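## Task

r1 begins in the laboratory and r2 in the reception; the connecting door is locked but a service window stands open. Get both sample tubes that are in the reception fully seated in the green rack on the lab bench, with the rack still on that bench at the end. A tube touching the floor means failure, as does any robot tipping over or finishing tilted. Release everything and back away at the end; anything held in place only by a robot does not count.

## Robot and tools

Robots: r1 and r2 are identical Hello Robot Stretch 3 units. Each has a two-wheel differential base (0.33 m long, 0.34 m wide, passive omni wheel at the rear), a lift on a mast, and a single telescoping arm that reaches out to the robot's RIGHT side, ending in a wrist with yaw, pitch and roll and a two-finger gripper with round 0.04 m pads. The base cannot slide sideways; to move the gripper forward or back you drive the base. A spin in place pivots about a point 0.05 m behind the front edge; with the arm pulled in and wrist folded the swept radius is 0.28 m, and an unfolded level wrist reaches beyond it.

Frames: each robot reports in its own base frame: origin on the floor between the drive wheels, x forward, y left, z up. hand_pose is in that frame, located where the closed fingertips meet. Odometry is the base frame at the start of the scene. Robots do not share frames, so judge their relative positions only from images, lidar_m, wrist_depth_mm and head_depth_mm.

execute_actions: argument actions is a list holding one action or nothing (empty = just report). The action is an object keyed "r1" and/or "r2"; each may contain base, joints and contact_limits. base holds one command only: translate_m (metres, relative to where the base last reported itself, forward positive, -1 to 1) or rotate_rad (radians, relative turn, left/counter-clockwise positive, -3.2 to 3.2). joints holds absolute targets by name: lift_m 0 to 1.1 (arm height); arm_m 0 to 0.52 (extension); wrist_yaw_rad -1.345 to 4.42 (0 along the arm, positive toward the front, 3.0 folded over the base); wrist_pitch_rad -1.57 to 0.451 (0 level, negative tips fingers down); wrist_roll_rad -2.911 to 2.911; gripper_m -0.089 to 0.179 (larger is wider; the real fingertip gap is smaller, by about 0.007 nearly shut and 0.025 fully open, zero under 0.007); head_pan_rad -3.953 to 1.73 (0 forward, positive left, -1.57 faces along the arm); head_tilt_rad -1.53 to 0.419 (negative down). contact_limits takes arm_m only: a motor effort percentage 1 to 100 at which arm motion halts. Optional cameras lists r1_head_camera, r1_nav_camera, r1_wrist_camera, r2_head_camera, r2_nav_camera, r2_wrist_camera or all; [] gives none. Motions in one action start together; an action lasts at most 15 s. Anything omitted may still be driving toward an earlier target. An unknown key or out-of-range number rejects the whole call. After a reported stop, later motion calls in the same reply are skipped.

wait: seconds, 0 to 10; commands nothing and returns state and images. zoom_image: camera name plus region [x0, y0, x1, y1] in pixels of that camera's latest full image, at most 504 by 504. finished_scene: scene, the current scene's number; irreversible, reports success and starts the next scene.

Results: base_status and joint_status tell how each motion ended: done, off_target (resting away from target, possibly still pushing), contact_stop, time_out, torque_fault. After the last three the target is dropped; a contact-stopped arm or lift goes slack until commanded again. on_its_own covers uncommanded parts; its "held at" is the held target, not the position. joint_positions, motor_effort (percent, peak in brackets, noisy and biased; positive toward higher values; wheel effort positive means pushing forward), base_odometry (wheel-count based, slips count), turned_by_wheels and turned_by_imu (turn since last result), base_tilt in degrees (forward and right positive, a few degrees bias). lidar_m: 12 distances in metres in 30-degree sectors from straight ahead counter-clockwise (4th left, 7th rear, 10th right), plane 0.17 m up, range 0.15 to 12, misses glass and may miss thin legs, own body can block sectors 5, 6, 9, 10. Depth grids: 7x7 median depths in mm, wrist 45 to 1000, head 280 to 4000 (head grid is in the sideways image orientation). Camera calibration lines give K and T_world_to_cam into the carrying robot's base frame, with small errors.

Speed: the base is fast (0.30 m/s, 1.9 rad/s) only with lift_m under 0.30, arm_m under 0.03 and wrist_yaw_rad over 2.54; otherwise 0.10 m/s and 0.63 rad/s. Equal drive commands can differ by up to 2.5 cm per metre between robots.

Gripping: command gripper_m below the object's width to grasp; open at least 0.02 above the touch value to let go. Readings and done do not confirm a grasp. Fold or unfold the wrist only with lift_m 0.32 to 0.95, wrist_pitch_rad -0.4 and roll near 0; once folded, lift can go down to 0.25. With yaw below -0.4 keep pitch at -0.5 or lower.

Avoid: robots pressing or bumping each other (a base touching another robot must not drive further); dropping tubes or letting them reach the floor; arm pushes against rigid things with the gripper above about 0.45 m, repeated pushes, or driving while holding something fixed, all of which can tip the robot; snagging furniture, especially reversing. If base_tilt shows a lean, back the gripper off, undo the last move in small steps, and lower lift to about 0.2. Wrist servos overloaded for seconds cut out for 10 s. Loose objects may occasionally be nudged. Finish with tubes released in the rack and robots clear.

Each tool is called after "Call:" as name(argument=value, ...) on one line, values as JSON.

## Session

Call:
execute_actions(actions=[])

Scene clock: 0.00 s.
r1.base_odometry: x=+0.000 y=+0.000 heading=+0.000 (m, m, rad; r1's odometry frame)
r1.turned_by_wheels: +0.000 (rad since the last result)
r1.turned_by_imu: +0.000 (rad since the last result)
r1.base_tilt: forward=-0.1 right=-1.6 (deg)
r1.lidar_m: 2.29 0.99 1.47 2.06 1.05 0.87 0.86 0.93 1.46 1.45 1.60 2.52
r1.head_depth_mm: 1922 3102 3316 3421 3431 2936 2034 / 1959 3077 3366 3429 3461 2989 2011 / 1956 3044 3402 3439 3456 2927 2022 / 1949 3045 3519 3537 3563 2956 2023 / 1944 3036 3584 3586 3621 2767 2013 / 1947 3076 3612 3639 2269 2774 2018 / 1929 3025 3686 3697 2271 1330 2015
r1.base_status: not commanded
r1.joint_positions: lift_m=+0.508 arm_m=+0.001 wrist_yaw_rad=+2.860 wrist_pitch_rad=-0.384 wrist_roll_rad=+0.012 gripper_m=+0.037 head_pan_rad=+0.013 head_tilt_rad=-0.002
r1.joint_status: not commanded
r1.motor_effort: left_wheel=+0 right_wheel=+1 lift_m=+34 arm_m=+0 wrist_yaw_rad=+0 wrist_pitch_rad=+6 wrist_roll_rad=+0 gripper_m=+0 head_pan_rad=+0 head_tilt_rad=+2 (%)
r1.hand_pose: x=+0.0424 y=+0.0736 z=+0.5287 quat_wxyz=(+0.232, +0.710, +0.035, +0.664) (m; r1's base frame)
r1.wrist_depth_mm: - - - - - - - / - - - - - - - / - - - - - - - / - - - - - - - / 912 - 956 944 985 967 970 / 774 - 757 796 828 822 859 / 672 679 686 697 698 693 704
r2.base_odometry: x=+0.000 y=+0.000 heading=+0.000 (m, m, rad; r2's odometry frame)
r2.turned_by_wheels: +0.000 (rad since the last result)
r2.turned_by_imu: +0.000 (rad since the last result)
r2.base_tilt: forward=+0.0 right=-2.2 (deg)
r2.lidar_m: 1.12 1.23 1.85 1.43 1.44 2.07 3.19 1.72 1.33 1.32 1.43 1.12
r2.head_depth_mm: 1010 1015 1021 1027 1036 1037 1043 / 1043 1048 1056 1061 1070 1074 1083 / 1054 1063 1070 1071 1079 1089 1094 / 1072 1072 1080 1090 1095 1101 1111 / 1080 1087 1093 1102 1104 1108 1119 / 1093 899 1101 - 3461 1277 1117 / 1106 906 1142 - - 1374 1025
r2.base_status: not commanded
r2.joint_positions: lift_m=+0.321 arm_m=-0.001 wrist_yaw_rad=+2.944 wrist_pitch_rad=-0.387 wrist_roll_rad=-0.003 gripper_m=+0.037 head_pan_rad=+0.007 head_tilt_rad=-0.013
r2.joint_status: not commanded
r2.motor_effort: left_wheel=+0 right_wheel=+1 lift_m=+28 arm_m=+0 wrist_yaw_rad=+1 wrist_pitch_rad=+4 wrist_roll_rad=+1 gripper_m=+0 head_pan_rad=+0 head_tilt_rad=+2 (%)
r2.hand_pose: x=+0.0235 y=+0.0803 z=+0.3403 quat_wxyz=(+0.204, +0.703, +0.067, +0.678) (m; r2's base frame)
r2.wrist_depth_mm: - - - - - - - / - - - - - - - / 983 - - - - - - / 802 - 801 803 798 824 802 / 661 648 680 666 697 676 655 / 557 548 - 553 528 557 555 / 477 485 - 477 493 475 490
pictures: r1_head_camera (sideways: a quarter turn clockwise sets it upright), r1_nav_camera (sideways: a quarter turn counterclockwise sets it upright), r1_wrist_camera, r2_head_camera (sideways: a quarter turn clockwise sets it upright), r2_nav_camera (sideways: a quarter turn counterclockwise sets it upright), r2_wrist_camera
camera_calibration (this result's frames):
r1_head_camera: T_world_to_cam=[[-0.0549014, 0.0112931, -0.998428, 1.32895], [0.0236314, 0.999671, 0.0100077, -0.0109872], [0.998212, -0.0230448, -0.0551502, 0.0270276], [0, 0, 0, 1]] pos_world=[0.0462416, -0.00340149, 1.32846]
r1_nav_camera: T_world_to_cam=[[-0.0472502, -0.0278902, 0.998494, -1.25375], [-0.0247501, -0.999271, -0.0290831, 0.0876896], [0.998576, -0.026087, 0.0465254, -0.10663], [0, 0, 0, 1]] pos_world=[0.0494087, 0.0498767, 1.25937]
r1_wrist_camera: T_world_to_cam=[[0.966391, -0.255661, 0.0269362, -0.0381478], [-0.118235, -0.535056, -0.836502, 0.51347], [0.228274, 0.805203, -0.547301, 0.385212], [0, 0, 0, 1]] pos_world=[0.00964179, -0.0451921, 0.641374]
r2_head_camera: T_world_to_cam=[[-0.0344252, 0.0247597, -0.999101, 1.3227], [-0.000313035, 0.999693, 0.0247852, -0.0269559], [0.999407, 0.00116599, -0.0344069, -0.01017], [0, 0, 0, 1]] pos_world=[0.0556896, -0.00579018, 1.32182]
r2_nav_camera: T_world_to_cam=[[0.0117707, -0.0214068, 0.999702, -1.26058], [0.000475104, -0.999771, -0.0214139, 0.0797776], [0.999931, 0.000727019, -0.0117578, -0.0350033], [0, 0, 0, 1]] pos_world=[0.0498009, 0.0527997, 1.2615]
r2_wrist_camera: T_world_to_cam=[[0.984556, -0.173856, 0.0205794, -0.0106643], [-0.0819083, -0.561332, -0.823528, 0.351422], [0.154727, 0.809124, -0.566903, 0.28535], [0, 0, 0, 1]] pos_world=[-0.0048675, -0.0354732, 0.451391]
Images, in order (width x height): r1_head_camera 896x504, r1_nav_camera 672x504, r1_wrist_camera 644x364, r2_head_camera 896x504, r2_nav_camera 672x504, r2_wrist_camera 644x364.

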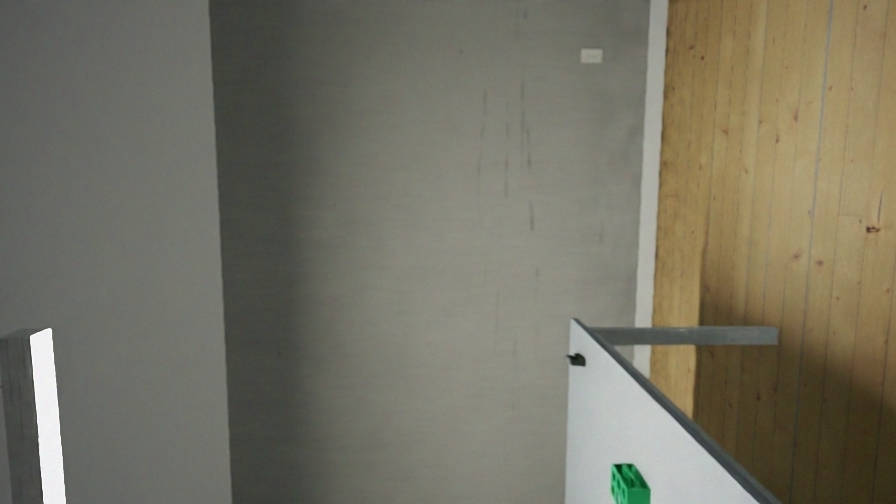

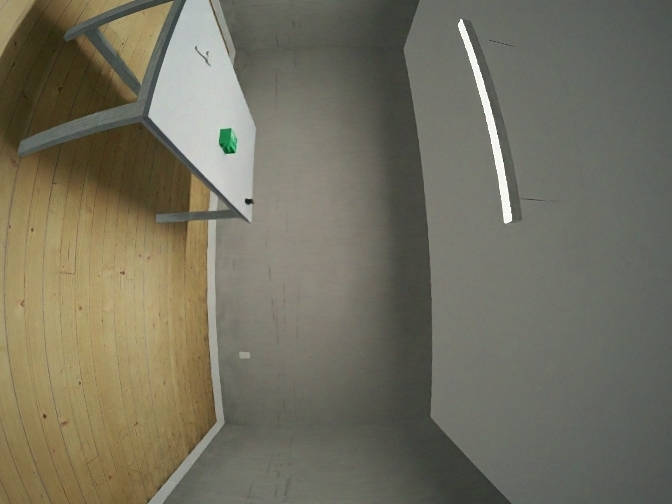

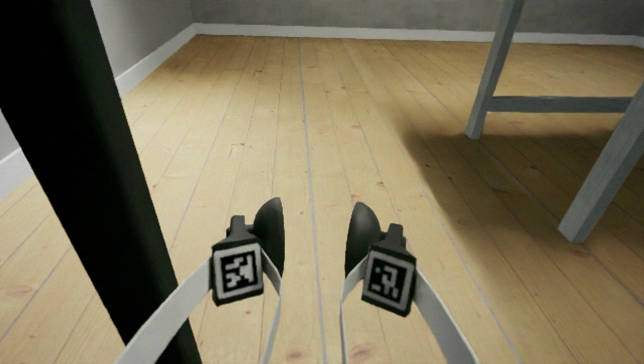

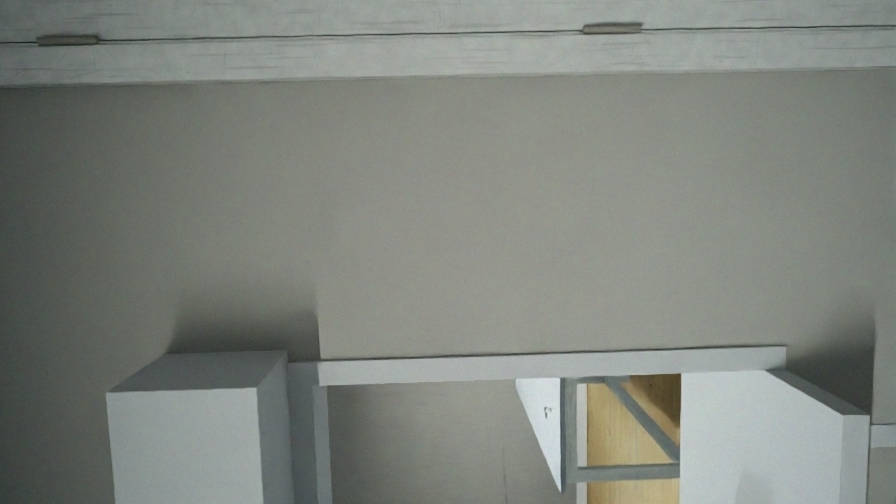

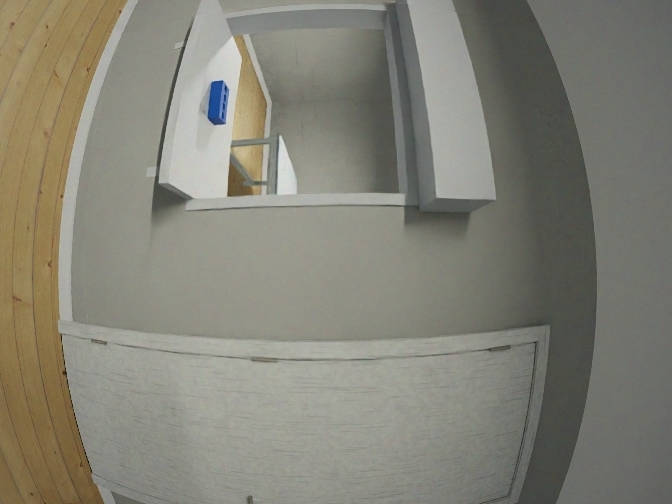

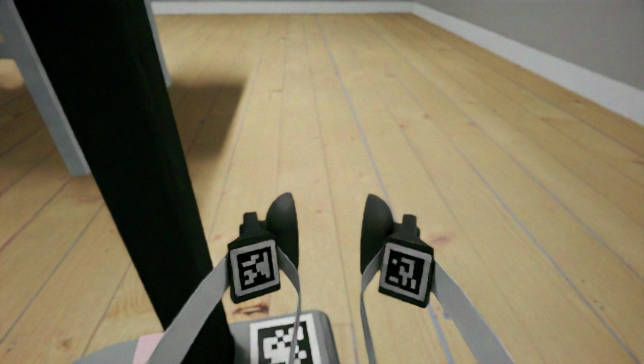

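Call:
execute_actions(actions=[{"r1":{"base":{"rotate_rad":3.007},"joints":{"lift_m":0.27,"wrist_yaw_rad":3.0,"head_pan_rad":-1.57,"head_tilt_rad":-0.6}},"r2":{"base":{"rotate_rad":2.8},"joints":{"lift_m":0.27,"head_pan_rad":-0.5,"head_tilt_rad":-0.4}}}], cameras=["r2_head_camera","r2_nav_camera","r1_nav_camera"])

Scene clock: 15.13 s.
r1.base_odometry: x=+0.000 y=+0.000 heading=+3.007 (m, m, rad; r1's odometry frame)
r1.turned_by_wheels: +3.007 (rad since the last result)
r1.turned_by_imu: +3.002 (rad since the last result)
r1.base_tilt: forward=-0.1 right=-1.6 (deg)
r1.lidar_m: 0.86 0.87 1.24 1.45 1.51 2.14 2.29 0.99 1.47 2.97 1.18 0.89
r1.head_depth_mm: 2853 3183 3145 2236 1735 1430 1203 / 2833 3199 3253 2225 1743 1423 1200 / 2799 3159 3151 2226 1748 1420 1202 / 2828 3151 3099 2208 1709 1415 1197 / 2846 3192 3090 2221 1737 1406 1189 / 2900 3165 3054 2193 1705 1402 1195 / 2500 2542 2578 2212 1717 1407 1186
r1.base_status: done
r1.joint_positions: lift_m=+0.270 arm_m=+0.001 wrist_yaw_rad=+2.998 wrist_pitch_rad=-0.385 wrist_roll_rad=+0.012 gripper_m=+0.037 head_pan_rad=-1.563 head_tilt_rad=-0.593
r1.joint_status: all done
r1.motor_effort: left_wheel=-2(8) right_wheel=+3(11) lift_m=+25(29) arm_m=-1(1) wrist_yaw_rad=+1(3) wrist_pitch_rad=+6(6) wrist_roll_rad=+0(0) gripper_m=+1(0) head_pan_rad=-3(31) head_tilt_rad=-3(29) (%)
r1.hand_pose: x=+0.0115 y=+0.0802 z=+0.2905 quat_wxyz=(+0.186, +0.706, +0.084, +0.679) (m; r1's base frame)
r1.wrist_depth_mm: - - - - - - 951 / - - - - - - 965 / 883 - 930 957 961 - 930 / 691 701 720 753 755 771 770 / 569 589 - 595 617 591 637 / 481 508 - 527 507 521 525 / - - - - 437 441 450
r2.base_odometry: x=+0.000 y=+0.000 heading=+2.800 (m, m, rad; r2's odometry frame)
r2.turned_by_wheels: +2.800 (rad since the last result)
r2.turned_by_imu: +2.798 (rad since the last result)
r2.base_tilt: forward=-0.1 right=-2.3 (deg)
r2.lidar_m: 2.06 2.53 1.52 1.32 1.32 1.27 1.12 1.14 1.34 2.44 1.44 0.87
r2.head_depth_mm: 3259 3447 3656 1315 2025 1686 1377 / 3546 3763 - 1326 1012 1593 1338 / 3777 - - 1336 1066 1650 1341 / 3688 3900 - 1344 2064 1706 1385 / 3406 3583 3687 1369 2239 1717 1394 / 3146 3279 3368 1681 2238 1721 1396 / 2947 3075 3171 2760 2180 1729 1399
r2.base_status: done
r2.joint_positions: lift_m=+0.271 arm_m=-0.001 wrist_yaw_rad=+2.944 wrist_pitch_rad=-0.387 wrist_roll_rad=-0.003 gripper_m=+0.037 head_pan_rad=-0.493 head_tilt_rad=-0.395
r2.joint_status: all done
r2.motor_effort: left_wheel=-1(5) right_wheel=+3(11) lift_m=+16(19) arm_m=-1(1) wrist_yaw_rad=+1(0) wrist_pitch_rad=+4(4) wrist_roll_rad=+1(1) gripper_m=+0(0) head_pan_rad=-3(32) head_tilt_rad=-2(26) (%)
r2.hand_pose: x=+0.0235 y=+0.0802 z=+0.2902 quat_wxyz=(+0.204, +0.703, +0.068, +0.678) (m; r2's base frame)
r2.wrist_depth_mm: - - - - - - - / - - - - - - - / 953 - 927 925 944 935 982 / 710 - 717 725 721 701 732 / 578 575 608 591 624 591 585 / 494 493 - 513 467 503 498 / 448 - - - 427 433 427
pictures: r1_nav_camera (sideways: a quarter turn counterclockwise sets it upright), r2_head_camera (sideways: a quarter turn clockwise sets it upright), r2_nav_camera (sideways: a quarter turn counterclockwise sets it upright)
camera_calibration (this result's frames):
r1_nav_camera: T_world_to_cam=[[-0.0234156, -0.517079, 0.855617, -1.06715], [-0.999197, 0.039945, -0.00320486, 0.0599303], [-0.0325204, -0.855005, -0.517599, 0.633901], [0, 0, 0, 1]] pos_world=[0.0555089, -0.0122066, 1.24137]
r2_head_camera: T_world_to_cam=[[-0.34472, 0.213649, -0.914069, 1.21341], [0.48721, 0.873048, 0.020321, -0.0241065], [0.802368, -0.438339, -0.40505, 0.473457], [0, 0, 0, 1]] pos_world=[0.0501438, -0.0306625, 1.3014]
r2_nav_camera: T_world_to_cam=[[0.328094, -0.200716, 0.923075, -1.16226], [-0.486007, -0.873785, -0.0172538, 0.0773194], [0.810032, -0.44296, -0.384233, 0.450976], [0, 0, 0, 1]] pos_world=[0.0536045, 0.03404, 1.24747]
Images, in order (width x height): r1_nav_camera 672x504, r2_head_camera 896x504, r2_nav_camera 672x504.

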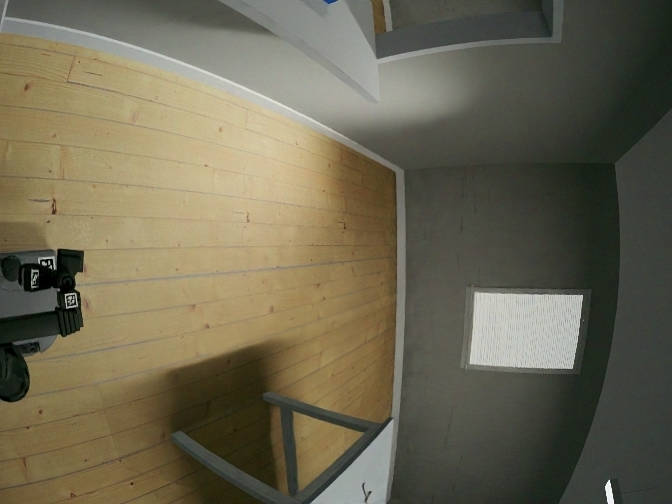

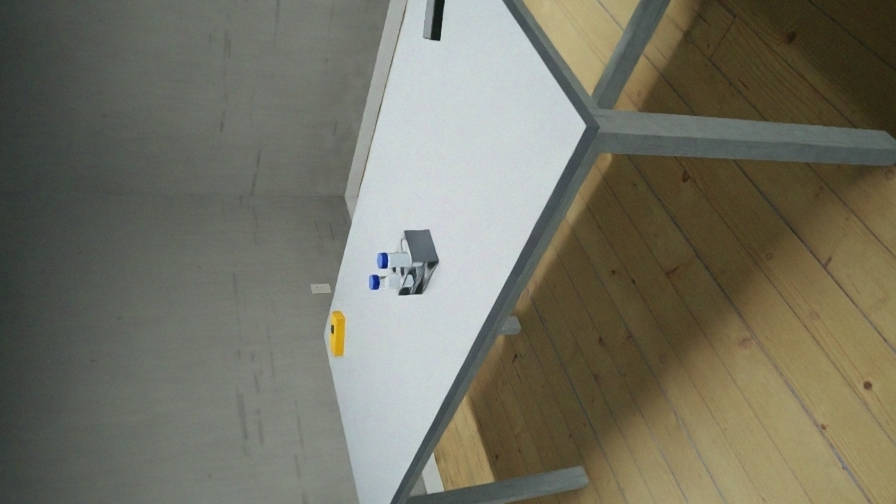

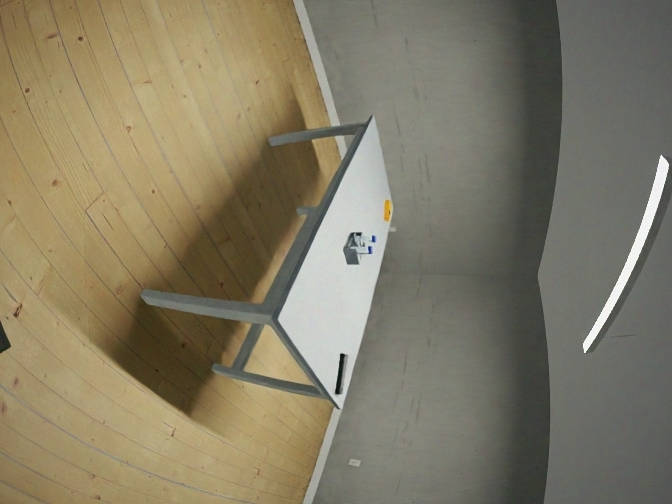

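Call:
execute_actions(actions=[{"r1":{"base":{"translate_m":-0.55}},"r2":{"base":{"rotate_rad":2.027},"joints":{"head_pan_rad":-1.57,"head_tilt_rad":-0.6}}}], cameras=[])

Call:
execute_actions(actions=[{"r1":{"base":{"translate_m":-0.9}},"r2":{"base":{"translate_m":-0.893}}}], cameras=["r2_nav_camera","r1_head_camera"])

Scene clock: 32.97 s.
r1.base_odometry: x=+0.545 y=-0.074 heading=+3.007 (m, m, rad; r1's odometry frame)
r1.turned_by_wheels: +0.000 (rad since the last result)
r1.turned_by_imu: -0.004 (rad since the last result)
r1.base_tilt: forward=-0.1 right=-1.5 (deg)
r1.lidar_m: 1.41 1.46 1.51 1.47 1.54 2.16 2.91 1.68 0.62 1.23 1.95 1.45
r1.head_depth_mm: 2863 3218 1302 919 787 1427 1199 / 2861 3181 1291 997 1646 1063 1180 / 2796 3147 3145 2146 1688 1416 1197 / 2826 3219 3111 2227 1734 1416 1199 / 2853 3141 3101 2236 1732 1400 1192 / 2794 3137 3069 2218 1729 1403 1195 / 2806 3159 3075 2197 1723 1403 1186
r1.base_status: done
r1.joint_positions: lift_m=+0.270 arm_m=+0.001 wrist_yaw_rad=+2.998 wrist_pitch_rad=-0.385 wrist_roll_rad=+0.012 gripper_m=+0.037 head_pan_rad=-1.563 head_tilt_rad=-0.593
r1.joint_status: not commanded
r1.motor_effort: left_wheel=-2(11) right_wheel=+3(5) lift_m=+26(25) arm_m=-2(0) wrist_yaw_rad=+0(1) wrist_pitch_rad=+6(6) wrist_roll_rad=+0(0) gripper_m=+0(0) head_pan_rad=-1(3) head_tilt_rad=-2(3) (%)
r1.hand_pose: x=+0.0114 y=+0.0802 z=+0.2905 quat_wxyz=(+0.185, +0.706, +0.084, +0.679) (m; r1's base frame)
r1.wrist_depth_mm: - - - - - - - / - - - - - - - / 907 - 973 948 977 994 - / 699 693 731 761 736 758 779 / 570 573 - 596 614 615 627 / 482 500 - 515 514 514 529 / - - - - 440 443 446
r2.base_odometry: x=+0.000 y=+0.000 heading=-1.456 (m, m, rad; r2's odometry frame)
r2.turned_by_wheels: +2.027 (rad since the last result)
r2.turned_by_imu: +2.024 (rad since the last result)
r2.base_tilt: forward=+0.0 right=-2.3 (deg)
r2.lidar_m: 1.32 1.32 1.12 1.14 1.29 2.16 1.43 0.87 2.07 2.88 1.58 1.32
r2.head_depth_mm: 2589 2850 3032 2204 1740 1429 1216 / 2628 2906 3057 2215 1744 1439 1221 / 2678 2962 3065 2220 1747 1441 1226 / 2708 3024 3077 2237 1756 1443 1225 / 2808 3104 3091 2233 1759 1449 1224 / 2785 3016 2924 2254 1759 1449 1234 / 2347 2440 2502 2254 1760 1451 1230
r2.base_status: done
r2.joint_positions: lift_m=+0.271 arm_m=-0.001 wrist_yaw_rad=+2.944 wrist_pitch_rad=-0.387 wrist_roll_rad=-0.003 gripper_m=+0.037 head_pan_rad=-1.563 head_tilt_rad=-0.593
r2.joint_status: all done
r2.motor_effort: left_wheel=-1(5) right_wheel=+3(10) lift_m=+16(16) arm_m=-1(1) wrist_yaw_rad=+1(0) wrist_pitch_rad=+4(4) wrist_roll_rad=+1(1) gripper_m=+0(0) head_pan_rad=-3(41) head_tilt_rad=-3(19) (%)
r2.hand_pose: x=+0.0235 y=+0.0801 z=+0.2902 quat_wxyz=(+0.204, +0.703, +0.068, +0.678) (m; r2's base frame)
r2.wrist_depth_mm: - - - - - - - / - - - - - - - / 926 - 945 975 945 930 946 / 717 - 724 724 728 731 749 / 581 572 605 601 606 595 590 / 494 494 - 514 470 508 499 / 453 - - - 426 426 434
pictures: none
No camera images: the call's "cameras" was empty. Leave "cameras" out to get every camera's image.

Scene clock: 37.67 s.
r1.base_odometry: x=+1.437 y=-0.195 heading=+3.007 (m, m, rad; r1's odometry frame)
r1.turned_by_wheels: +0.000 (rad since the last result)
r1.turned_by_imu: -0.005 (rad since the last result)
r1.base_tilt: forward=-0.1 right=-1.5 (deg)
r1.lidar_m: 2.31 2.06 1.54 1.49 1.57 2.06 2.00 0.94 1.23 1.19 0.85 0.82
r1.head_depth_mm: 2811 3133 1300 919 761 1433 1207 / 2795 3142 1284 917 760 1418 1201 / 2798 3125 1282 874 758 1417 1195 / 2788 3134 1269 861 754 1416 1199 / 2810 3162 1266 904 752 1414 1197 / 2799 3096 1264 903 752 1409 1194 / 2821 3164 1257 903 746 1403 1192
r1.base_status: done
r1.joint_positions: lift_m=+0.270 arm_m=+0.001 wrist_yaw_rad=+2.998 wrist_pitch_rad=-0.385 wrist_roll_rad=+0.012 gripper_m=+0.037 head_pan_rad=-1.563 head_tilt_rad=-0.593
r1.joint_status: not commanded
r1.motor_effort: left_wheel=-2(10) right_wheel=+3(6) lift_m=+25(25) arm_m=-1(1) wrist_yaw_rad=+1(1) wrist_pitch_rad=+6(6) wrist_roll_rad=+0(0) gripper_m=+0(0) head_pan_rad=-2(2) head_tilt_rad=-3(3) (%)
r1.hand_pose: x=+0.0114 y=+0.0802 z=+0.2905 quat_wxyz=(+0.185, +0.706, +0.084, +0.679) (m; r1's base frame)
r1.wrist_depth_mm: - - - - - - - / - - - - - - - / 863 - 943 984 957 - - / 686 699 739 734 746 758 778 / 573 576 - 588 615 623 627 / 486 500 - 515 517 511 524 / - - - - 439 446 448
r2.base_odometry: x=-0.102 y=+0.887 heading=-1.457 (m, m, rad; r2's odometry frame)
r2.turned_by_wheels: +0.000 (rad since the last result)
r2.turned_by_imu: -0.001 (rad since the last result)
r2.base_tilt: forward=-0.1 right=-2.3 (deg)
r2.lidar_m: 2.19 1.59 1.34 1.34 1.52 2.54 2.56 0.57 0.90 0.34 0.36 2.20
r2.head_depth_mm: 2440 2643 1257 881 716 589 511 / 2460 2676 1259 880 719 592 513 / 2515 2759 1268 917 722 594 527 / 2573 2847 3009 924 722 595 539 / 2611 2893 3086 2234 773 596 603 / 2671 2965 3127 2264 1767 1448 1178 / 2750 3027 3134 2272 1769 1453 1234
r2.base_status: done
r2.joint_positions: lift_m=+0.271 arm_m=-0.001 wrist_yaw_rad=+2.944 wrist_pitch_rad=-0.387 wrist_roll_rad=-0.003 gripper_m=+0.037 head_pan_rad=-1.563 head_tilt_rad=-0.593
r2.joint_status: not commanded
r2.motor_effort: left_wheel=-1(8) right_wheel=+3(7) lift_m=+16(16) arm_m=-1(1) wrist_yaw_rad=+0(0) wrist_pitch_rad=+4(4) wrist_roll_rad=+1(1) gripper_m=+0(0) head_pan_rad=-3(4) head_tilt_rad=-3(3) (%)
r2.hand_pose: x=+0.0235 y=+0.0801 z=+0.2902 quat_wxyz=(+0.204, +0.703, +0.068, +0.678) (m; r2's base frame)
r2.wrist_depth_mm: - - - - - - - / - - - - - - - / 906 - 931 958 952 969 951 / 723 - 716 703 737 709 738 / 567 573 606 586 607 593 597 / 503 495 - 513 474 492 503 / 446 - - - 425 434 432
pictures: r1_head_camera (sideways: a quarter turn clockwise sets it upright), r2_nav_camera (sideways: a quarter turn counterclockwise sets it upright)
camera_calibration (this result's frames):
r1_head_camera: T_world_to_cam=[[0.00749747, 0.601916, -0.798524, 1.06761], [0.999525, -0.0283879, -0.0120137, 0.0117284], [-0.0298997, -0.798054, -0.601843, 0.744773], [0, 0, 0, 1]] pos_world=[0.00254124, -0.0479072, 1.30089]
r2_nav_camera: T_world_to_cam=[[-0.0172042, -0.557991, 0.829669, -1.03833], [-0.999852, 0.00990309, -0.0140729, 0.0763086], [-0.000363753, -0.829788, -0.558079, 0.682127], [0, 0, 0, 1]] pos_world=[0.0586818, -0.0141128, 1.24322]
Images, in order (width x height): r1_head_camera 896x504, r2_nav_camera 672x504.

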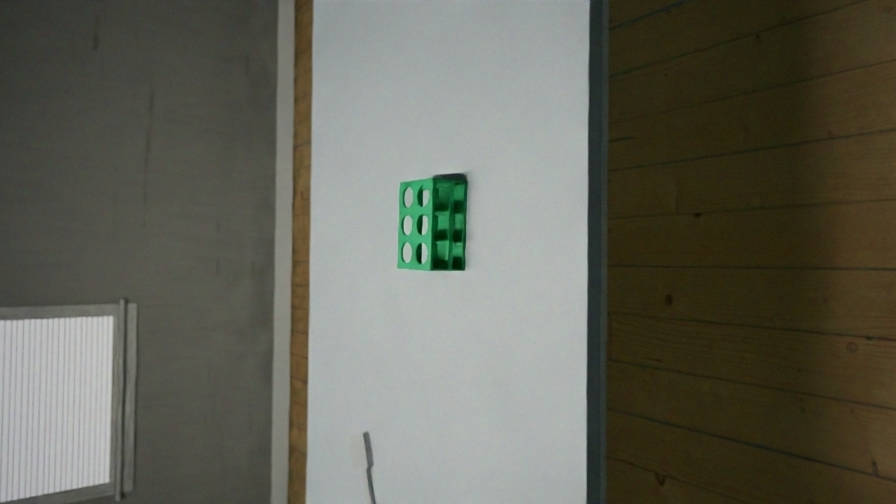

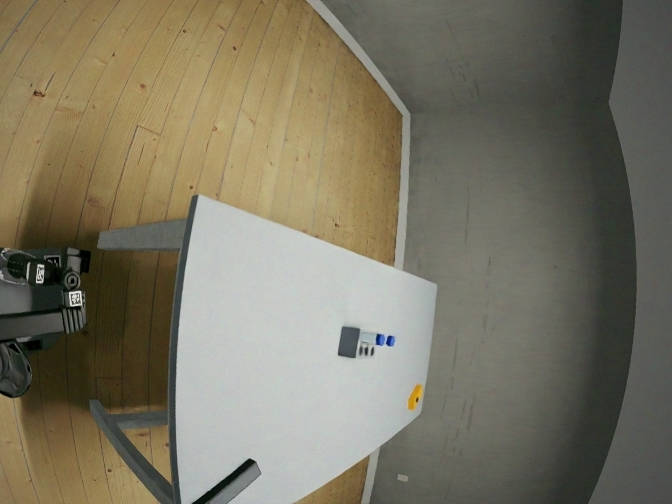

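Call:
execute_actions(actions=[{"r1":{"base":{"translate_m":-0.04},"joints":{"lift_m":0.78}},"r2":{"base":{"rotate_rad":-0.235},"joints":{"lift_m":0.79}}}], cameras=[])

Call:
execute_actions(actions=[{"r1":{"joints":{"wrist_yaw_rad":0,"wrist_pitch_rad":-0.2,"gripper_m":0.179,"arm_m":0.2,"lift_m":0.76}},"r2":{"joints":{"wrist_yaw_rad":0,"wrist_pitch_rad":0,"gripper_m":0.075,"arm_m":0.2}}}], cameras=["r1_wrist_camera","r2_wrist_camera","r2_head_camera"])

Scene clock: 51.20 s.
r1.base_odometry: x=+1.476 y=-0.200 heading=+3.007 (m, m, rad; r1's odometry frame)
r1.turned_by_wheels: +0.000 (rad since the last result)
r1.turned_by_imu: -0.002 (rad since the last result)
r1.base_tilt: forward=+0.0 right=-1.5 (deg)
r1.lidar_m: 2.35 2.06 1.55 1.50 1.56 2.02 1.96 0.90 1.22 1.19 1.24 0.85
r1.head_depth_mm: 2843 3116 1294 918 762 1422 1258 / 2780 3125 1290 921 763 1422 1266 / 2810 3133 1296 880 755 1413 1255 / 2797 3188 1270 858 754 1411 1254 / 2804 3100 1263 877 751 1408 1251 / 2763 3113 1269 898 751 1408 1195 / 2838 3196 1260 902 747 1412 1193
r1.base_status: done
r1.joint_positions: lift_m=+0.780 arm_m=+0.001 wrist_yaw_rad=+2.998 wrist_pitch_rad=-0.385 wrist_roll_rad=+0.012 gripper_m=+0.037 head_pan_rad=-1.563 head_tilt_rad=-0.593
r1.joint_status: all done
r1.motor_effort: left_wheel=-1(11) right_wheel=+3(6) lift_m=+40(41) arm_m=-1(1) wrist_yaw_rad=+1(1) wrist_pitch_rad=+6(6) wrist_roll_rad=+0(0) gripper_m=+1(1) head_pan_rad=-3(3) head_tilt_rad=-3(4) (%)
r1.hand_pose: x=+0.0114 y=+0.0802 z=+0.7999 quat_wxyz=(+0.185, +0.706, +0.084, +0.679) (m; r1's base frame)
r1.wrist_depth_mm: - - - - - - - / - - - - - - - / - - - - - - - / - - - - - - - / - - - - - - - / - - - - - - - / 982 978 - - - - -
r2.base_odometry: x=-0.102 y=+0.887 heading=-1.691 (m, m, rad; r2's odometry frame)
r2.turned_by_wheels: -0.235 (rad since the last result)
r2.turned_by_imu: -0.234 (rad since the last result)
r2.base_tilt: forward=+0.0 right=-2.2 (deg)
r2.lidar_m: 2.20 1.89 1.39 1.34 1.38 1.89 2.56 0.57 0.67 1.75 0.34 2.30
r2.head_depth_mm: 2545 2759 1258 912 718 591 523 / 2553 2727 1263 912 719 591 524 / 2531 2731 1268 899 723 592 525 / 2515 2721 1278 889 723 594 521 / 2510 2740 1285 928 726 596 528 / 2526 2772 2950 968 728 598 529 / 2499 2747 2956 2251 1762 630 530
r2.base_status: done
r2.joint_positions: lift_m=+0.789 arm_m=-0.001 wrist_yaw_rad=+2.944 wrist_pitch_rad=-0.387 wrist_roll_rad=-0.003 gripper_m=+0.037 head_pan_rad=-1.563 head_tilt_rad=-0.593
r2.joint_status: all done
r2.motor_effort: left_wheel=+2(6) right_wheel=-2(8) lift_m=+38(38) arm_m=-1(1) wrist_yaw_rad=+1(0) wrist_pitch_rad=+4(4) wrist_roll_rad=+1(1) gripper_m=-1(0) head_pan_rad=-3(3) head_tilt_rad=-2(3) (%)
r2.hand_pose: x=+0.0235 y=+0.0801 z=+0.8091 quat_wxyz=(+0.204, +0.703, +0.068, +0.678) (m; r2's base frame)
r2.wrist_depth_mm: - - - - - - - / - - - - - - - / - - - - - - - / - - - - - - - / - - - - - - - / - - - - - - - / 963 981 - 983 991 - -
pictures: none
No camera images: the call's "cameras" was empty. Leave "cameras" out to get every camera's image.

Scene clock: 53.93 s.
r1.base_odometry: x=+1.476 y=-0.200 heading=+3.007 (m, m, rad; r1's odometry frame)
r1.turned_by_wheels: +0.000 (rad since the last result)
r1.turned_by_imu: -0.001 (rad since the last result)
r1.base_tilt: forward=-0.1 right=-1.7 (deg)
r1.lidar_m: 2.35 2.06 1.54 1.50 1.57 2.02 1.96 0.90 1.22 1.19 1.25 0.85
r1.head_depth_mm: 2842 3185 1293 917 764 1465 - / 2804 3155 1294 919 758 - 1201 / 2781 3142 1277 911 - 1367 1188 / 2859 3165 1278 860 - 1380 1194 / 2832 3127 1267 890 753 1420 1200 / 2814 3142 1265 904 749 1403 1189 / 2809 3133 1253 903 749 1398 1189
r1.base_status: not commanded
r1.joint_positions: lift_m=+0.760 arm_m=+0.200 wrist_yaw_rad=+0.003 wrist_pitch_rad=-0.221 wrist_roll_rad=+0.012 gripper_m=+0.179 head_pan_rad=-1.563 head_tilt_rad=-0.593
r1.joint_status: all done
r1.motor_effort: left_wheel=-2(2) right_wheel=+3(3) lift_m=+25(37) arm_m=+3(4) wrist_yaw_rad=-3(3) wrist_pitch_rad=+10(9) wrist_roll_rad=+0(0) gripper_m=+0(93) head_pan_rad=-3(3) head_tilt_rad=-3(3) (%)
r1.hand_pose: x=-0.0208 y=-0.5894 z=+0.8193 quat_wxyz=(+0.699, +0.079, -0.707, -0.078) (m; r1's base frame)
r1.wrist_depth_mm: - - - - - - - / - - - - - - - / 483 499 522 367 564 606 624 / 333 341 346 329 347 389 403 / 267 263 266 271 279 291 293 / - 206 213 217 221 222 235 / 174 176 178 181 183 184 185
r2.base_odometry: x=-0.102 y=+0.887 heading=-1.691 (m, m, rad; r2's odometry frame)
r2.turned_by_wheels: +0.000 (rad since the last result)
r2.turned_by_imu: +0.000 (rad since the last result)
r2.base_tilt: forward=+0.0 right=-2.3 (deg)
r2.lidar_m: 2.19 1.89 1.39 1.34 1.39 1.88 2.56 0.56 0.67 1.74 0.34 2.31
r2.head_depth_mm: 2550 2770 1260 911 739 - - / 2536 2727 1258 915 - 563 536 / 2510 2734 1267 917 - 564 527 / 2520 2751 1273 902 703 580 527 / 2514 2753 1280 927 725 596 528 / 2497 2742 2931 969 726 598 529 / 2468 2753 2970 2255 1767 632 531
r2.base_status: not commanded
r2.joint_positions: lift_m=+0.789 arm_m=+0.200 wrist_yaw_rad=+0.002 wrist_pitch_rad=-0.022 wrist_roll_rad=-0.003 gripper_m=+0.075 head_pan_rad=-1.563 head_tilt_rad=-0.593
r2.joint_status: all done
r2.motor_effort: left_wheel=+2(2) right_wheel=-3(2) lift_m=+38(39) arm_m=+3(2) wrist_yaw_rad=-2(2) wrist_pitch_rad=+7(6) wrist_roll_rad=+1(1) gripper_m=+0(94) head_pan_rad=-3(3) head_tilt_rad=-3(3) (%)
r2.hand_pose: x=-0.0210 y=-0.6003 z=+0.8983 quat_wxyz=(+0.708, +0.009, -0.706, -0.008) (m; r2's base frame)
r2.wrist_depth_mm: - - - - - - - / - - - - - - - / - - - - - - - / - - - 748 882 - - / - - 572 393 530 539 541 / - 384 353 374 353 381 382 / - 292 289 293 295 294 296
pictures: r1_wrist_camera, r2_head_camera (sideways: a quarter turn clockwise sets it upright), r2_wrist_camera
camera_calibration (this result's frames):
r1_wrist_camera: T_world_to_cam=[[-0.999304, -0.0216256, 0.0303911, -0.0602257], [-0.0365378, 0.403672, -0.914174, 1.01301], [0.00750154, -0.914648, -0.404181, -0.0430385], [0, 0, 0, 1]] pos_world=[-0.0228478, -0.449591, 0.910502]
r2_head_camera: T_world_to_cam=[[0.0206018, 0.576744, -0.816665, 1.08414], [0.999788, -0.0119238, 0.0168005, -0.0226452], [-0.0000481993, -0.816838, -0.576867, 0.701912], [0, 0, 0, 1]] pos_world=[0.000338881, -0.0521951, 1.29067]
r2_wrist_camera: T_world_to_cam=[[-0.999506, -0.0156053, 0.0272727, -0.0493775], [-0.0301873, 0.236007, -0.971282, 1.03775], [0.00872062, -0.971626, -0.236361, -0.209756], [0, 0, 0, 1]] pos_world=[-0.016197, -0.449491, 0.959716]
Images, in order (width x height): r1_wrist_camera 644x364, r2_head_camera 896x504, r2_wrist_camera 644x364.

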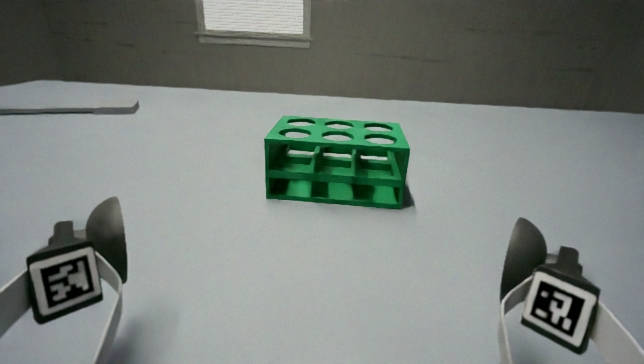

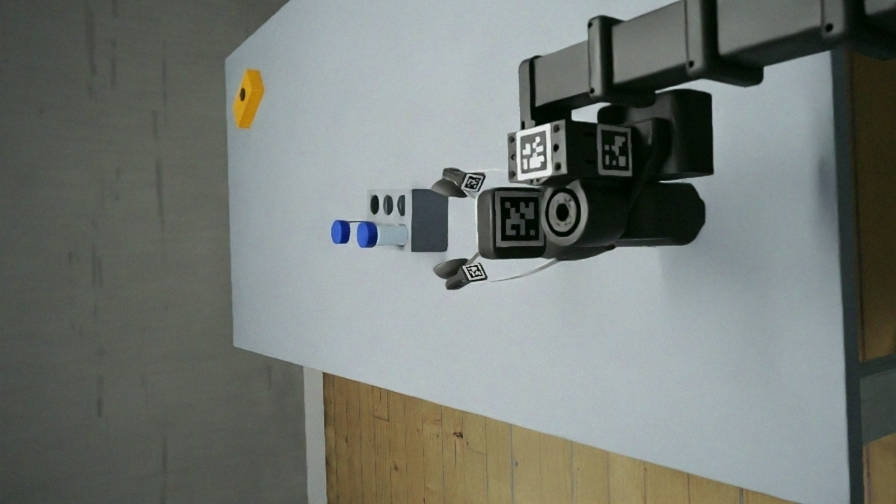

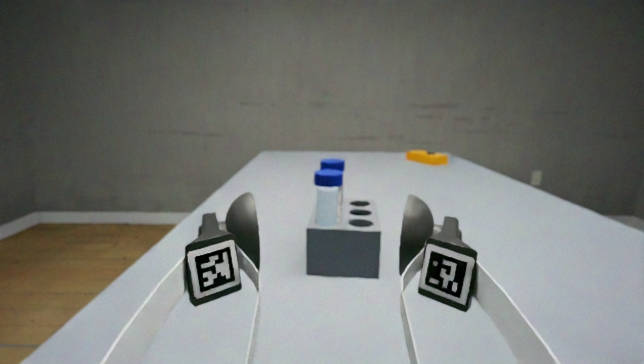

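Call:
execute_actions(actions=[{"r1":{"base":{"translate_m":-0.012},"joints":{"arm_m":0.385,"lift_m":0.725}},"r2":{"joints":{"arm_m":0.42,"lift_m":0.74}}}], cameras=["r1_wrist_camera","r2_wrist_camera"])

Scene clock: 63.03 s.
r1.base_odometry: x=+1.488 y=-0.202 heading=+3.007 (m, m, rad; r1's odometry frame)
r1.turned_by_wheels: +0.000 (rad since the last result)
r1.turned_by_imu: -0.001 (rad since the last result)
r1.base_tilt: forward=-0.1 right=-1.7 (deg)
r1.lidar_m: 2.36 2.05 1.54 1.50 1.57 2.01 1.95 0.89 1.22 1.19 1.24 0.86
r1.head_depth_mm: 2796 3119 1294 920 762 1434 1237 / 2805 3139 1286 919 757 - - / 2768 3127 1280 994 732 1415 1201 / 2814 3193 1282 988 731 1402 1195 / 2761 3111 1273 872 754 1416 1194 / 2811 3160 1265 904 752 1405 1194 / 2778 3144 1260 897 747 1405 1186
r1.base_status: done
r1.joint_positions: lift_m=+0.725 arm_m=+0.385 wrist_yaw_rad=+0.002 wrist_pitch_rad=-0.221 wrist_roll_rad=+0.012 gripper_m=+0.179 head_pan_rad=-1.563 head_tilt_rad=-0.593
r1.joint_status: all done
r1.motor_effort: left_wheel=-2(7) right_wheel=+3(4) lift_m=+25(26) arm_m=+3(6) wrist_yaw_rad=-1(3) wrist_pitch_rad=+10(10) wrist_roll_rad=+0(0) gripper_m=+0(0) head_pan_rad=-3(2) head_tilt_rad=-3(3) (%)
r1.hand_pose: x=-0.0211 y=-0.7745 z=+0.7845 quat_wxyz=(+0.699, +0.078, -0.707, -0.078) (m; r1's base frame)
r1.wrist_depth_mm: - - - - - - - / - - - - - - - / 371 383 401 422 434 456 474 / 257 244 147 153 150 293 305 / 205 127 160 153 149 116 223 / - 140 130 127 125 121 180 / 133 134 135 133 134 137 142
r2.base_odometry: x=-0.102 y=+0.887 heading=-1.691 (m, m, rad; r2's odometry frame)
r2.turned_by_wheels: +0.000 (rad since the last result)
r2.turned_by_imu: +0.001 (rad since the last result)
r2.base_tilt: forward=+0.0 right=-2.2 (deg)
r2.lidar_m: 2.20 1.89 1.39 1.34 1.39 1.88 2.56 0.57 0.67 1.74 0.34 2.31
r2.head_depth_mm: 2535 2775 1253 911 717 612 - / 2539 2711 1259 951 - 577 537 / 2528 2714 1263 - 709 592 526 / 2521 2734 1273 889 722 594 527 / 2518 2730 1275 926 724 596 528 / 2505 2754 2956 966 728 597 529 / 2503 2743 2966 2258 1757 614 530
r2.base_status: not commanded
r2.joint_positions: lift_m=+0.741 arm_m=+0.420 wrist_yaw_rad=+0.000 wrist_pitch_rad=-0.022 wrist_roll_rad=-0.003 gripper_m=+0.075 head_pan_rad=-1.563 head_tilt_rad=-0.593
r2.joint_status: all done
r2.motor_effort: left_wheel=+2(2) right_wheel=-1(2) lift_m=+16(39) arm_m=+2(4) wrist_yaw_rad=+0(2) wrist_pitch_rad=+7(7) wrist_roll_rad=+1(1) gripper_m=-1(1) head_pan_rad=-3(4) head_tilt_rad=-3(2) (%)
r2.hand_pose: x=-0.0213 y=-0.8203 z=+0.8496 quat_wxyz=(+0.708, +0.008, -0.706, -0.008) (m; r2's base frame)
r2.wrist_depth_mm: - - - - - - - / - - - - - - - / - - - - - - - / - - 650 158 668 673 - / - 384 423 164 269 400 407 / 293 281 267 166 171 282 287 / 220 218 220 161 156 213 225
pictures: r1_wrist_camera, r2_wrist_camera
camera_calibration (this result's frames):
r1_wrist_camera: T_world_to_cam=[[-0.99933, -0.020397, 0.0303995, -0.0625202], [-0.0360463, 0.403313, -0.914352, 1.05568], [0.00638955, -0.914835, -0.403778, -0.226861], [0, 0, 0, 1]] pos_world=[-0.0229754, -0.634585, 0.875562]
r2_wrist_camera: T_world_to_cam=[[-0.999524, -0.0143717, 0.0272815, -0.050788], [-0.0298998, 0.235427, -0.971432, 1.04196], [0.00753831, -0.971786, -0.235744, -0.435736], [0, 0, 0, 1]] pos_world=[-0.0163246, -0.669477, 0.91086]
Images, in order (width x height): r1_wrist_camera 644x364, r2_wrist_camera 644x364.

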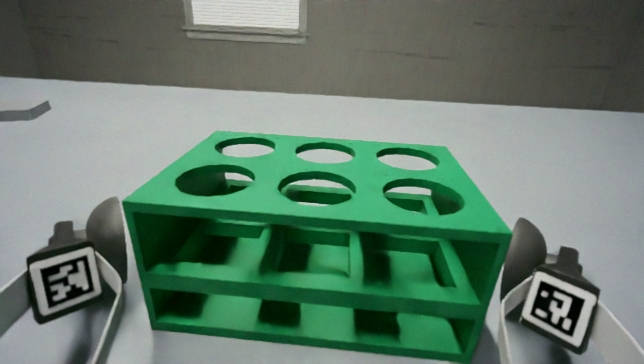

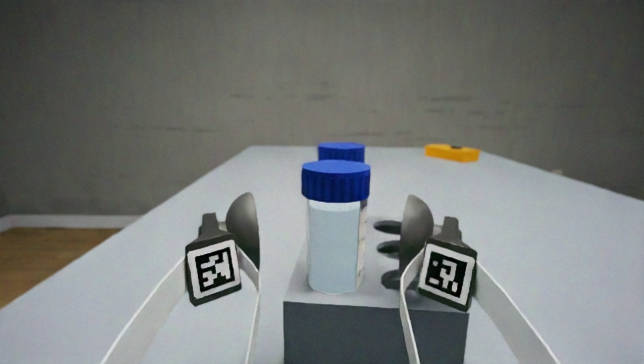

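Call:
execute_actions(actions=[{"r1":{"joints":{"gripper_m":0.1,"head_pan_rad":-1.3}},"r2":{"base":{"translate_m":-0.003},"joints":{"arm_m":0.432,"gripper_m":-0.015}}}], cameras=[])

Call:
execute_actions(actions=[{"r1":{"base":{"translate_m":0.06}},"r2":{"joints":{"lift_m":0.815}}}], cameras=["r1_wrist_camera","r2_wrist_camera"])

Scene clock: 71.57 s.
r1.base_odometry: x=+1.488 y=-0.202 heading=+3.007 (m, m, rad; r1's odometry frame)
r1.turned_by_wheels: +0.000 (rad since the last result)
r1.turned_by_imu: -0.001 (rad since the last result)
r1.base_tilt: forward=+0.0 right=-1.5 (deg)
r1.lidar_m: 2.37 2.05 1.54 1.50 1.56 2.01 1.95 0.89 1.22 1.19 1.25 0.86
r1.head_depth_mm: 2753 3014 3161 964 - 1403 1216 / 2758 3062 3147 902 713 1420 1202 / 2850 3131 1281 895 755 1420 1203 / 2880 3223 1281 909 776 1406 1194 / 2947 3394 1265 906 778 1405 1194 / 3042 3525 1266 903 1573 1407 1189 / 3124 3585 1254 899 1596 1408 1189
r1.base_status: not commanded
r1.joint_positions: lift_m=+0.725 arm_m=+0.385 wrist_yaw_rad=+0.001 wrist_pitch_rad=-0.220 wrist_roll_rad=+0.012 gripper_m=+0.101 head_pan_rad=-1.307 head_tilt_rad=-0.593
r1.joint_status: all done
r1.motor_effort: left_wheel=-2(1) right_wheel=+3(3) lift_m=+25(25) arm_m=+3(3) wrist_yaw_rad=+0(1) wrist_pitch_rad=+10(10) wrist_roll_rad=+0(0) gripper_m=-21(99) head_pan_rad=+3(17) head_tilt_rad=-4(3) (%)
r1.hand_pose: x=-0.0212 y=-0.7745 z=+0.7845 quat_wxyz=(+0.699, +0.078, -0.707, -0.078) (m; r1's base frame)
r1.wrist_depth_mm: - - - - - - - / - - - - - - - / 368 388 397 414 434 457 486 / 256 245 142 150 150 292 303 / 196 136 167 164 165 201 224 / - 143 144 134 145 - 176 / 132 134 136 138 139 138 146
r2.base_odometry: x=-0.101 y=+0.890 heading=-1.691 (m, m, rad; r2's odometry frame)
r2.turned_by_wheels: +0.000 (rad since the last result)
r2.turned_by_imu: +0.001 (rad since the last result)
r2.base_tilt: forward=+0.0 right=-2.2 (deg)
r2.lidar_m: 2.20 1.89 1.40 1.34 1.39 1.88 2.56 0.56 0.66 1.75 0.34 2.31
r2.head_depth_mm: 2542 2763 1251 911 736 611 - / 2514 2716 1259 950 - 577 537 / 2519 2714 1264 - 718 593 526 / 2513 2743 1272 905 721 594 526 / 2515 2718 1281 925 726 595 528 / 2492 2773 2947 965 728 597 530 / 2496 2737 2945 2259 1766 614 531
r2.base_status: done
r2.joint_positions: lift_m=+0.741 arm_m=+0.432 wrist_yaw_rad=+0.000 wrist_pitch_rad=-0.022 wrist_roll_rad=-0.003 gripper_m=-0.014 head_pan_rad=-1.563 head_tilt_rad=-0.593
r2.joint_status: all done
r2.motor_effort: left_wheel=+1(2) right_wheel=-2(6) lift_m=+16(16) arm_m=+3(0) wrist_yaw_rad=-1(0) wrist_pitch_rad=+6(7) wrist_roll_rad=+1(1) gripper_m=-20(100) head_pan_rad=-4(3) head_tilt_rad=-2(2) (%)
r2.hand_pose: x=-0.0213 y=-0.8323 z=+0.8496 quat_wxyz=(+0.708, +0.008, -0.706, -0.008) (m; r2's base frame)
r2.wrist_depth_mm: - - - - - - - / - - - - - - - / - - - - - - - / - - 647 147 656 667 - / - 387 408 148 401 401 396 / 296 280 266 153 201 285 288 / 217 220 220 146 144 224 224
pictures: none
No camera images: the call's "cameras" was empty. Leave "cameras" out to get every camera's image.

Scene clock: 73.13 s.
r1.base_odometry: x=+1.429 y=-0.194 heading=+3.006 (m, m, rad; r1's odometry frame)
r1.turned_by_wheels: +0.000 (rad since the last result)
r1.turned_by_imu: +0.000 (rad since the last result)
r1.base_tilt: forward=+0.0 right=-1.4 (deg)
r1.lidar_m: 2.31 2.05 1.53 1.49 1.56 2.07 2.01 0.94 1.23 1.19 0.84 0.82
r1.head_depth_mm: 2733 2988 3165 957 - 1406 1215 / 2730 3073 3139 897 711 1427 1198 / 2800 3141 1294 895 753 1416 1199 / 2905 3229 1278 912 781 1415 1193 / 2985 3313 1270 908 778 1406 1193 / 3052 3474 1263 903 1560 1409 1204 / 3105 3590 3105 899 1611 1404 1186
r1.base_status: done
r1.joint_positions: lift_m=+0.725 arm_m=+0.385 wrist_yaw_rad=+0.001 wrist_pitch_rad=-0.220 wrist_roll_rad=+0.012 gripper_m=+0.101 head_pan_rad=-1.307 head_tilt_rad=-0.593
r1.joint_status: not commanded
r1.motor_effort: left_wheel=-1(3) right_wheel=+3(8) lift_m=+25(25) arm_m=+3(3) wrist_yaw_rad=-1(2) wrist_pitch_rad=+10(9) wrist_roll_rad=+0(0) gripper_m=-23(22) head_pan_rad=+3(2) head_tilt_rad=-3(3) (%)
r1.hand_pose: x=-0.0212 y=-0.7745 z=+0.7845 quat_wxyz=(+0.699, +0.078, -0.707, -0.078) (m; r1's base frame)
r1.wrist_depth_mm: - - - - - - - / - - - - - - - / 369 383 392 416 437 463 484 / 256 244 142 151 149 293 301 / 195 136 166 164 165 203 223 / - 143 144 133 145 - 175 / 132 133 136 138 140 138 145
r2.base_odometry: x=-0.101 y=+0.890 heading=-1.691 (m, m, rad; r2's odometry frame)
r2.turned_by_wheels: +0.000 (rad since the last result)
r2.turned_by_imu: +0.000 (rad since the last result)
r2.base_tilt: forward=+0.0 right=-2.3 (deg)
r2.lidar_m: 2.20 1.90 1.39 1.34 1.38 1.88 2.55 0.56 0.67 1.75 0.34 2.31
r2.head_depth_mm: 2531 2762 1255 912 - - 1140 / 2523 2722 1331 - 698 590 535 / 2512 2711 1342 854 721 593 526 / 2511 2722 1352 888 723 594 527 / 2502 2726 1276 923 726 595 529 / 2477 2755 2935 969 728 597 529 / 2492 2750 2967 2270 1763 615 530
r2.base_status: not commanded
r2.joint_positions: lift_m=+0.814 arm_m=+0.432 wrist_yaw_rad=+0.000 wrist_pitch_rad=-0.022 wrist_roll_rad=-0.003 gripper_m=-0.014 head_pan_rad=-1.563 head_tilt_rad=-0.593
r2.joint_status: all done
r2.motor_effort: left_wheel=+1(2) right_wheel=-2(2) lift_m=+39(39) arm_m=+3(3) wrist_yaw_rad=+0(0) wrist_pitch_rad=+7(7) wrist_roll_rad=+1(1) gripper_m=-19(20) head_pan_rad=-3(3) head_tilt_rad=-2(3) (%)
r2.hand_pose: x=-0.0213 y=-0.8323 z=+0.9234 quat_wxyz=(+0.708, +0.008, -0.706, -0.008) (m; r2's base frame)
r2.wrist_depth_mm: - - - - - - - / - - - - - - - / - - - - - - - / - - - 147 971 - - / - - 596 148 641 595 643 / - 444 394 154 401 418 430 / - 326 327 163 284 336 332
pictures: r1_wrist_camera, r2_wrist_camera
camera_calibration (this result's frames):
r1_wrist_camera: T_world_to_cam=[[-0.999341, -0.0198394, 0.0304045, -0.0622298], [-0.0358245, 0.403119, -0.914446, 1.05567], [0.00588547, -0.914933, -0.403564, -0.227122], [0, 0, 0, 1]] pos_world=[-0.0230332, -0.634596, 0.875587]
r2_wrist_camera: T_world_to_cam=[[-0.999524, -0.0143847, 0.027277, -0.0529804], [-0.0299009, 0.235744, -0.971355, 1.11671], [0.00754222, -0.971709, -0.236062, -0.429639], [0, 0, 0, 1]] pos_world=[-0.0163242, -0.681503, 0.984742]
Images, in order (width x height): r1_wrist_camera 644x364, r2_wrist_camera 644x364.

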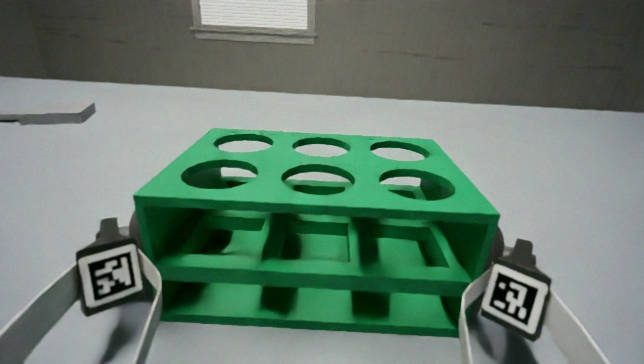

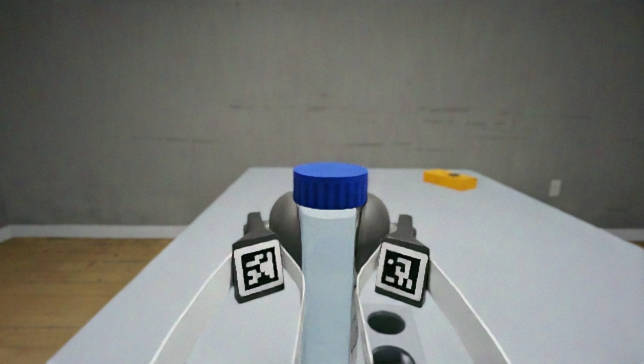

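Call:
execute_actions(actions=[{"r1":{"base":{"translate_m":0.22}},"r2":{"base":{"rotate_rad":1.4},"joints":{"arm_m":0.3,"head_pan_rad":0,"head_tilt_rad":-0.45}}}], cameras=["r1_head_camera","r2_head_camera"])

Scene clock: 81.63 s.
r1.base_odometry: x=+1.211 y=-0.164 heading=+3.006 (m, m, rad; r1's odometry frame)
r1.turned_by_wheels: +0.000 (rad since the last result)
r1.turned_by_imu: -0.001 (rad since the last result)
r1.base_tilt: forward=+0.1 right=-1.6 (deg)
r1.lidar_m: 2.08 2.04 1.53 1.49 1.56 2.18 2.23 1.13 1.24 1.20 0.67 2.15
r1.head_depth_mm: 2688 2980 3145 962 - 1404 1214 / 2776 3034 1288 902 710 1410 1203 / 2817 3159 1287 895 757 1428 1201 / 2874 3306 1275 910 781 1416 1192 / 2956 3316 1271 906 806 1414 1198 / 3072 3401 3118 900 913 1211 1185 / 3132 3439 3104 2212 1576 1403 1199
r1.base_status: done
r1.joint_positions: lift_m=+0.725 arm_m=+0.385 wrist_yaw_rad=+0.001 wrist_pitch_rad=-0.220 wrist_roll_rad=+0.012 gripper_m=+0.101 head_pan_rad=-1.307 head_tilt_rad=-0.593
r1.joint_status: not commanded
r1.motor_effort: left_wheel=-2(2) right_wheel=+3(8) lift_m=+25(25) arm_m=+3(3) wrist_yaw_rad=-2(1) wrist_pitch_rad=+10(10) wrist_roll_rad=+0(0) gripper_m=-22(22) head_pan_rad=+2(2) head_tilt_rad=-3(3) (%)
r1.hand_pose: x=-0.0212 y=-0.7745 z=+0.7845 quat_wxyz=(+0.699, +0.078, -0.707, -0.078) (m; r1's base frame)
r1.wrist_depth_mm: - - - - - - - / - - - - - - - / 370 361 382 415 438 465 484 / 257 244 142 150 150 294 304 / 196 136 167 164 164 203 222 / - 143 144 133 145 - 175 / 133 134 136 138 139 138 145
r2.base_odometry: x=-0.101 y=+0.890 heading=-0.291 (m, m, rad; r2's odometry frame)
r2.turned_by_wheels: +1.400 (rad since the last result)
r2.turned_by_imu: +1.404 (rad since the last result)
r2.base_tilt: forward=+0.0 right=-2.1 (deg)
r2.lidar_m: 1.34 1.35 1.63 2.56 0.56 0.57 1.12 0.34 2.46 2.20 2.21 1.48
r2.head_depth_mm: 1207 1307 1430 1586 1770 1596 1312 / 1195 1291 1405 1544 1719 1606 1317 / - - 1726 1392 1667 1604 1327 / - - - 1404 1627 1609 1327 / - - - 1329 1575 1616 1331 / - - - 1330 1530 1613 1333 / - - 3876 1268 1491 1580 1331
r2.base_status: done
r2.joint_positions: lift_m=+0.814 arm_m=+0.300 wrist_yaw_rad=+0.000 wrist_pitch_rad=-0.022 wrist_roll_rad=-0.003 gripper_m=-0.014 head_pan_rad=-0.007 head_tilt_rad=-0.458
r2.joint_status: all done
r2.motor_effort: left_wheel=-1(5) right_wheel=+2(9) lift_m=+38(38) arm_m=-3(2) wrist_yaw_rad=+0(0) wrist_pitch_rad=+7(7) wrist_roll_rad=+1(1) gripper_m=-19(19) head_pan_rad=+3(37) head_tilt_rad=+4(16) (%)
r2.hand_pose: x=-0.0215 y=-0.7009 z=+0.9234 quat_wxyz=(+0.708, +0.008, -0.706, -0.008) (m; r2's base frame)
r2.wrist_depth_mm: - - - - - - - / - - - - - - - / - - - - - - - / - - - 147 - - - / - - - 148 - - - / - - - 153 - - - / - - - 162 - - -
pictures: r1_head_camera (sideways: a quarter turn clockwise sets it upright), r2_head_camera (sideways: a quarter turn clockwise sets it upright)
camera_calibration (this result's frames):
r1_head_camera: T_world_to_cam=[[-0.145268, 0.584172, -0.798524, 1.06854], [0.974097, 0.225809, -0.0120137, 0.0118835], [0.173296, -0.779585, -0.601843, 0.743533], [0, 0, 0, 1]] pos_world=[0.0147966, -0.0472454, 1.30089]
r2_head_camera: T_world_to_cam=[[-0.460986, 0.0282909, -0.886956, 1.17874], [0.0242318, 0.99952, 0.019287, -0.0199346], [0.887076, -0.0126015, -0.46145, 0.546333], [0, 0, 0, 1]] pos_world=[0.0592286, -0.00653801, 1.29798]
Images, in order (width x height): r1_head_camera 896x504, r2_head_camera 896x504.

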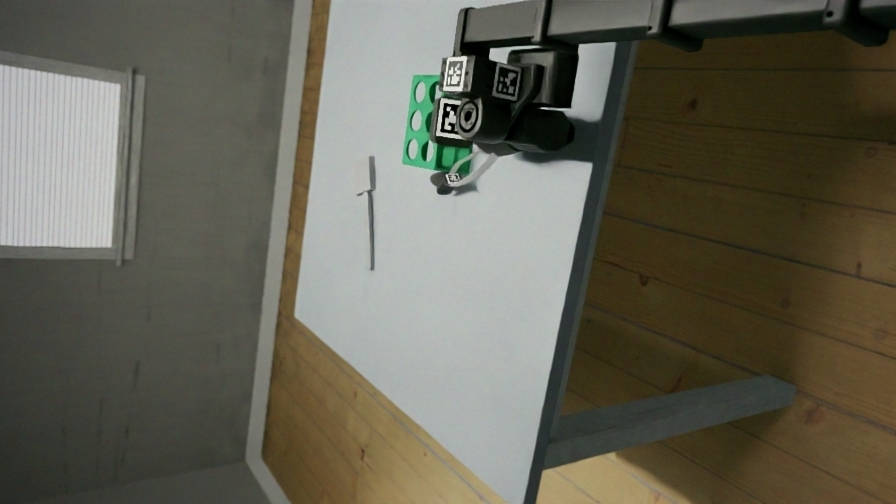

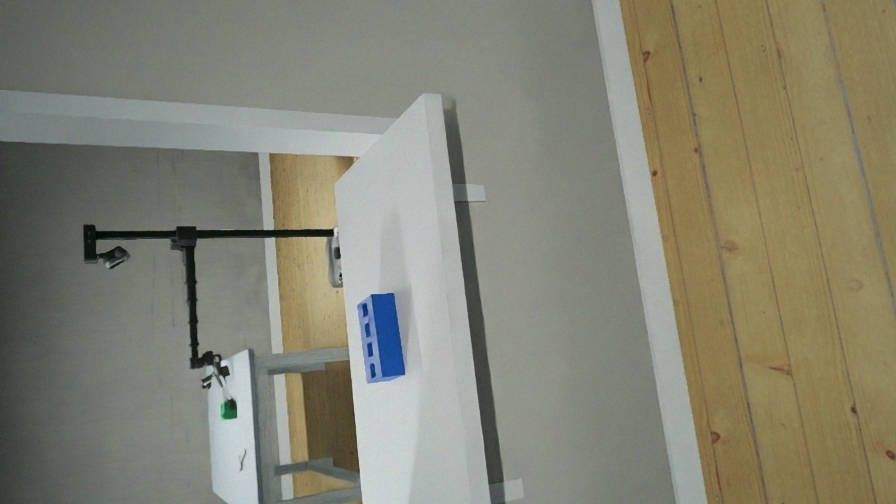

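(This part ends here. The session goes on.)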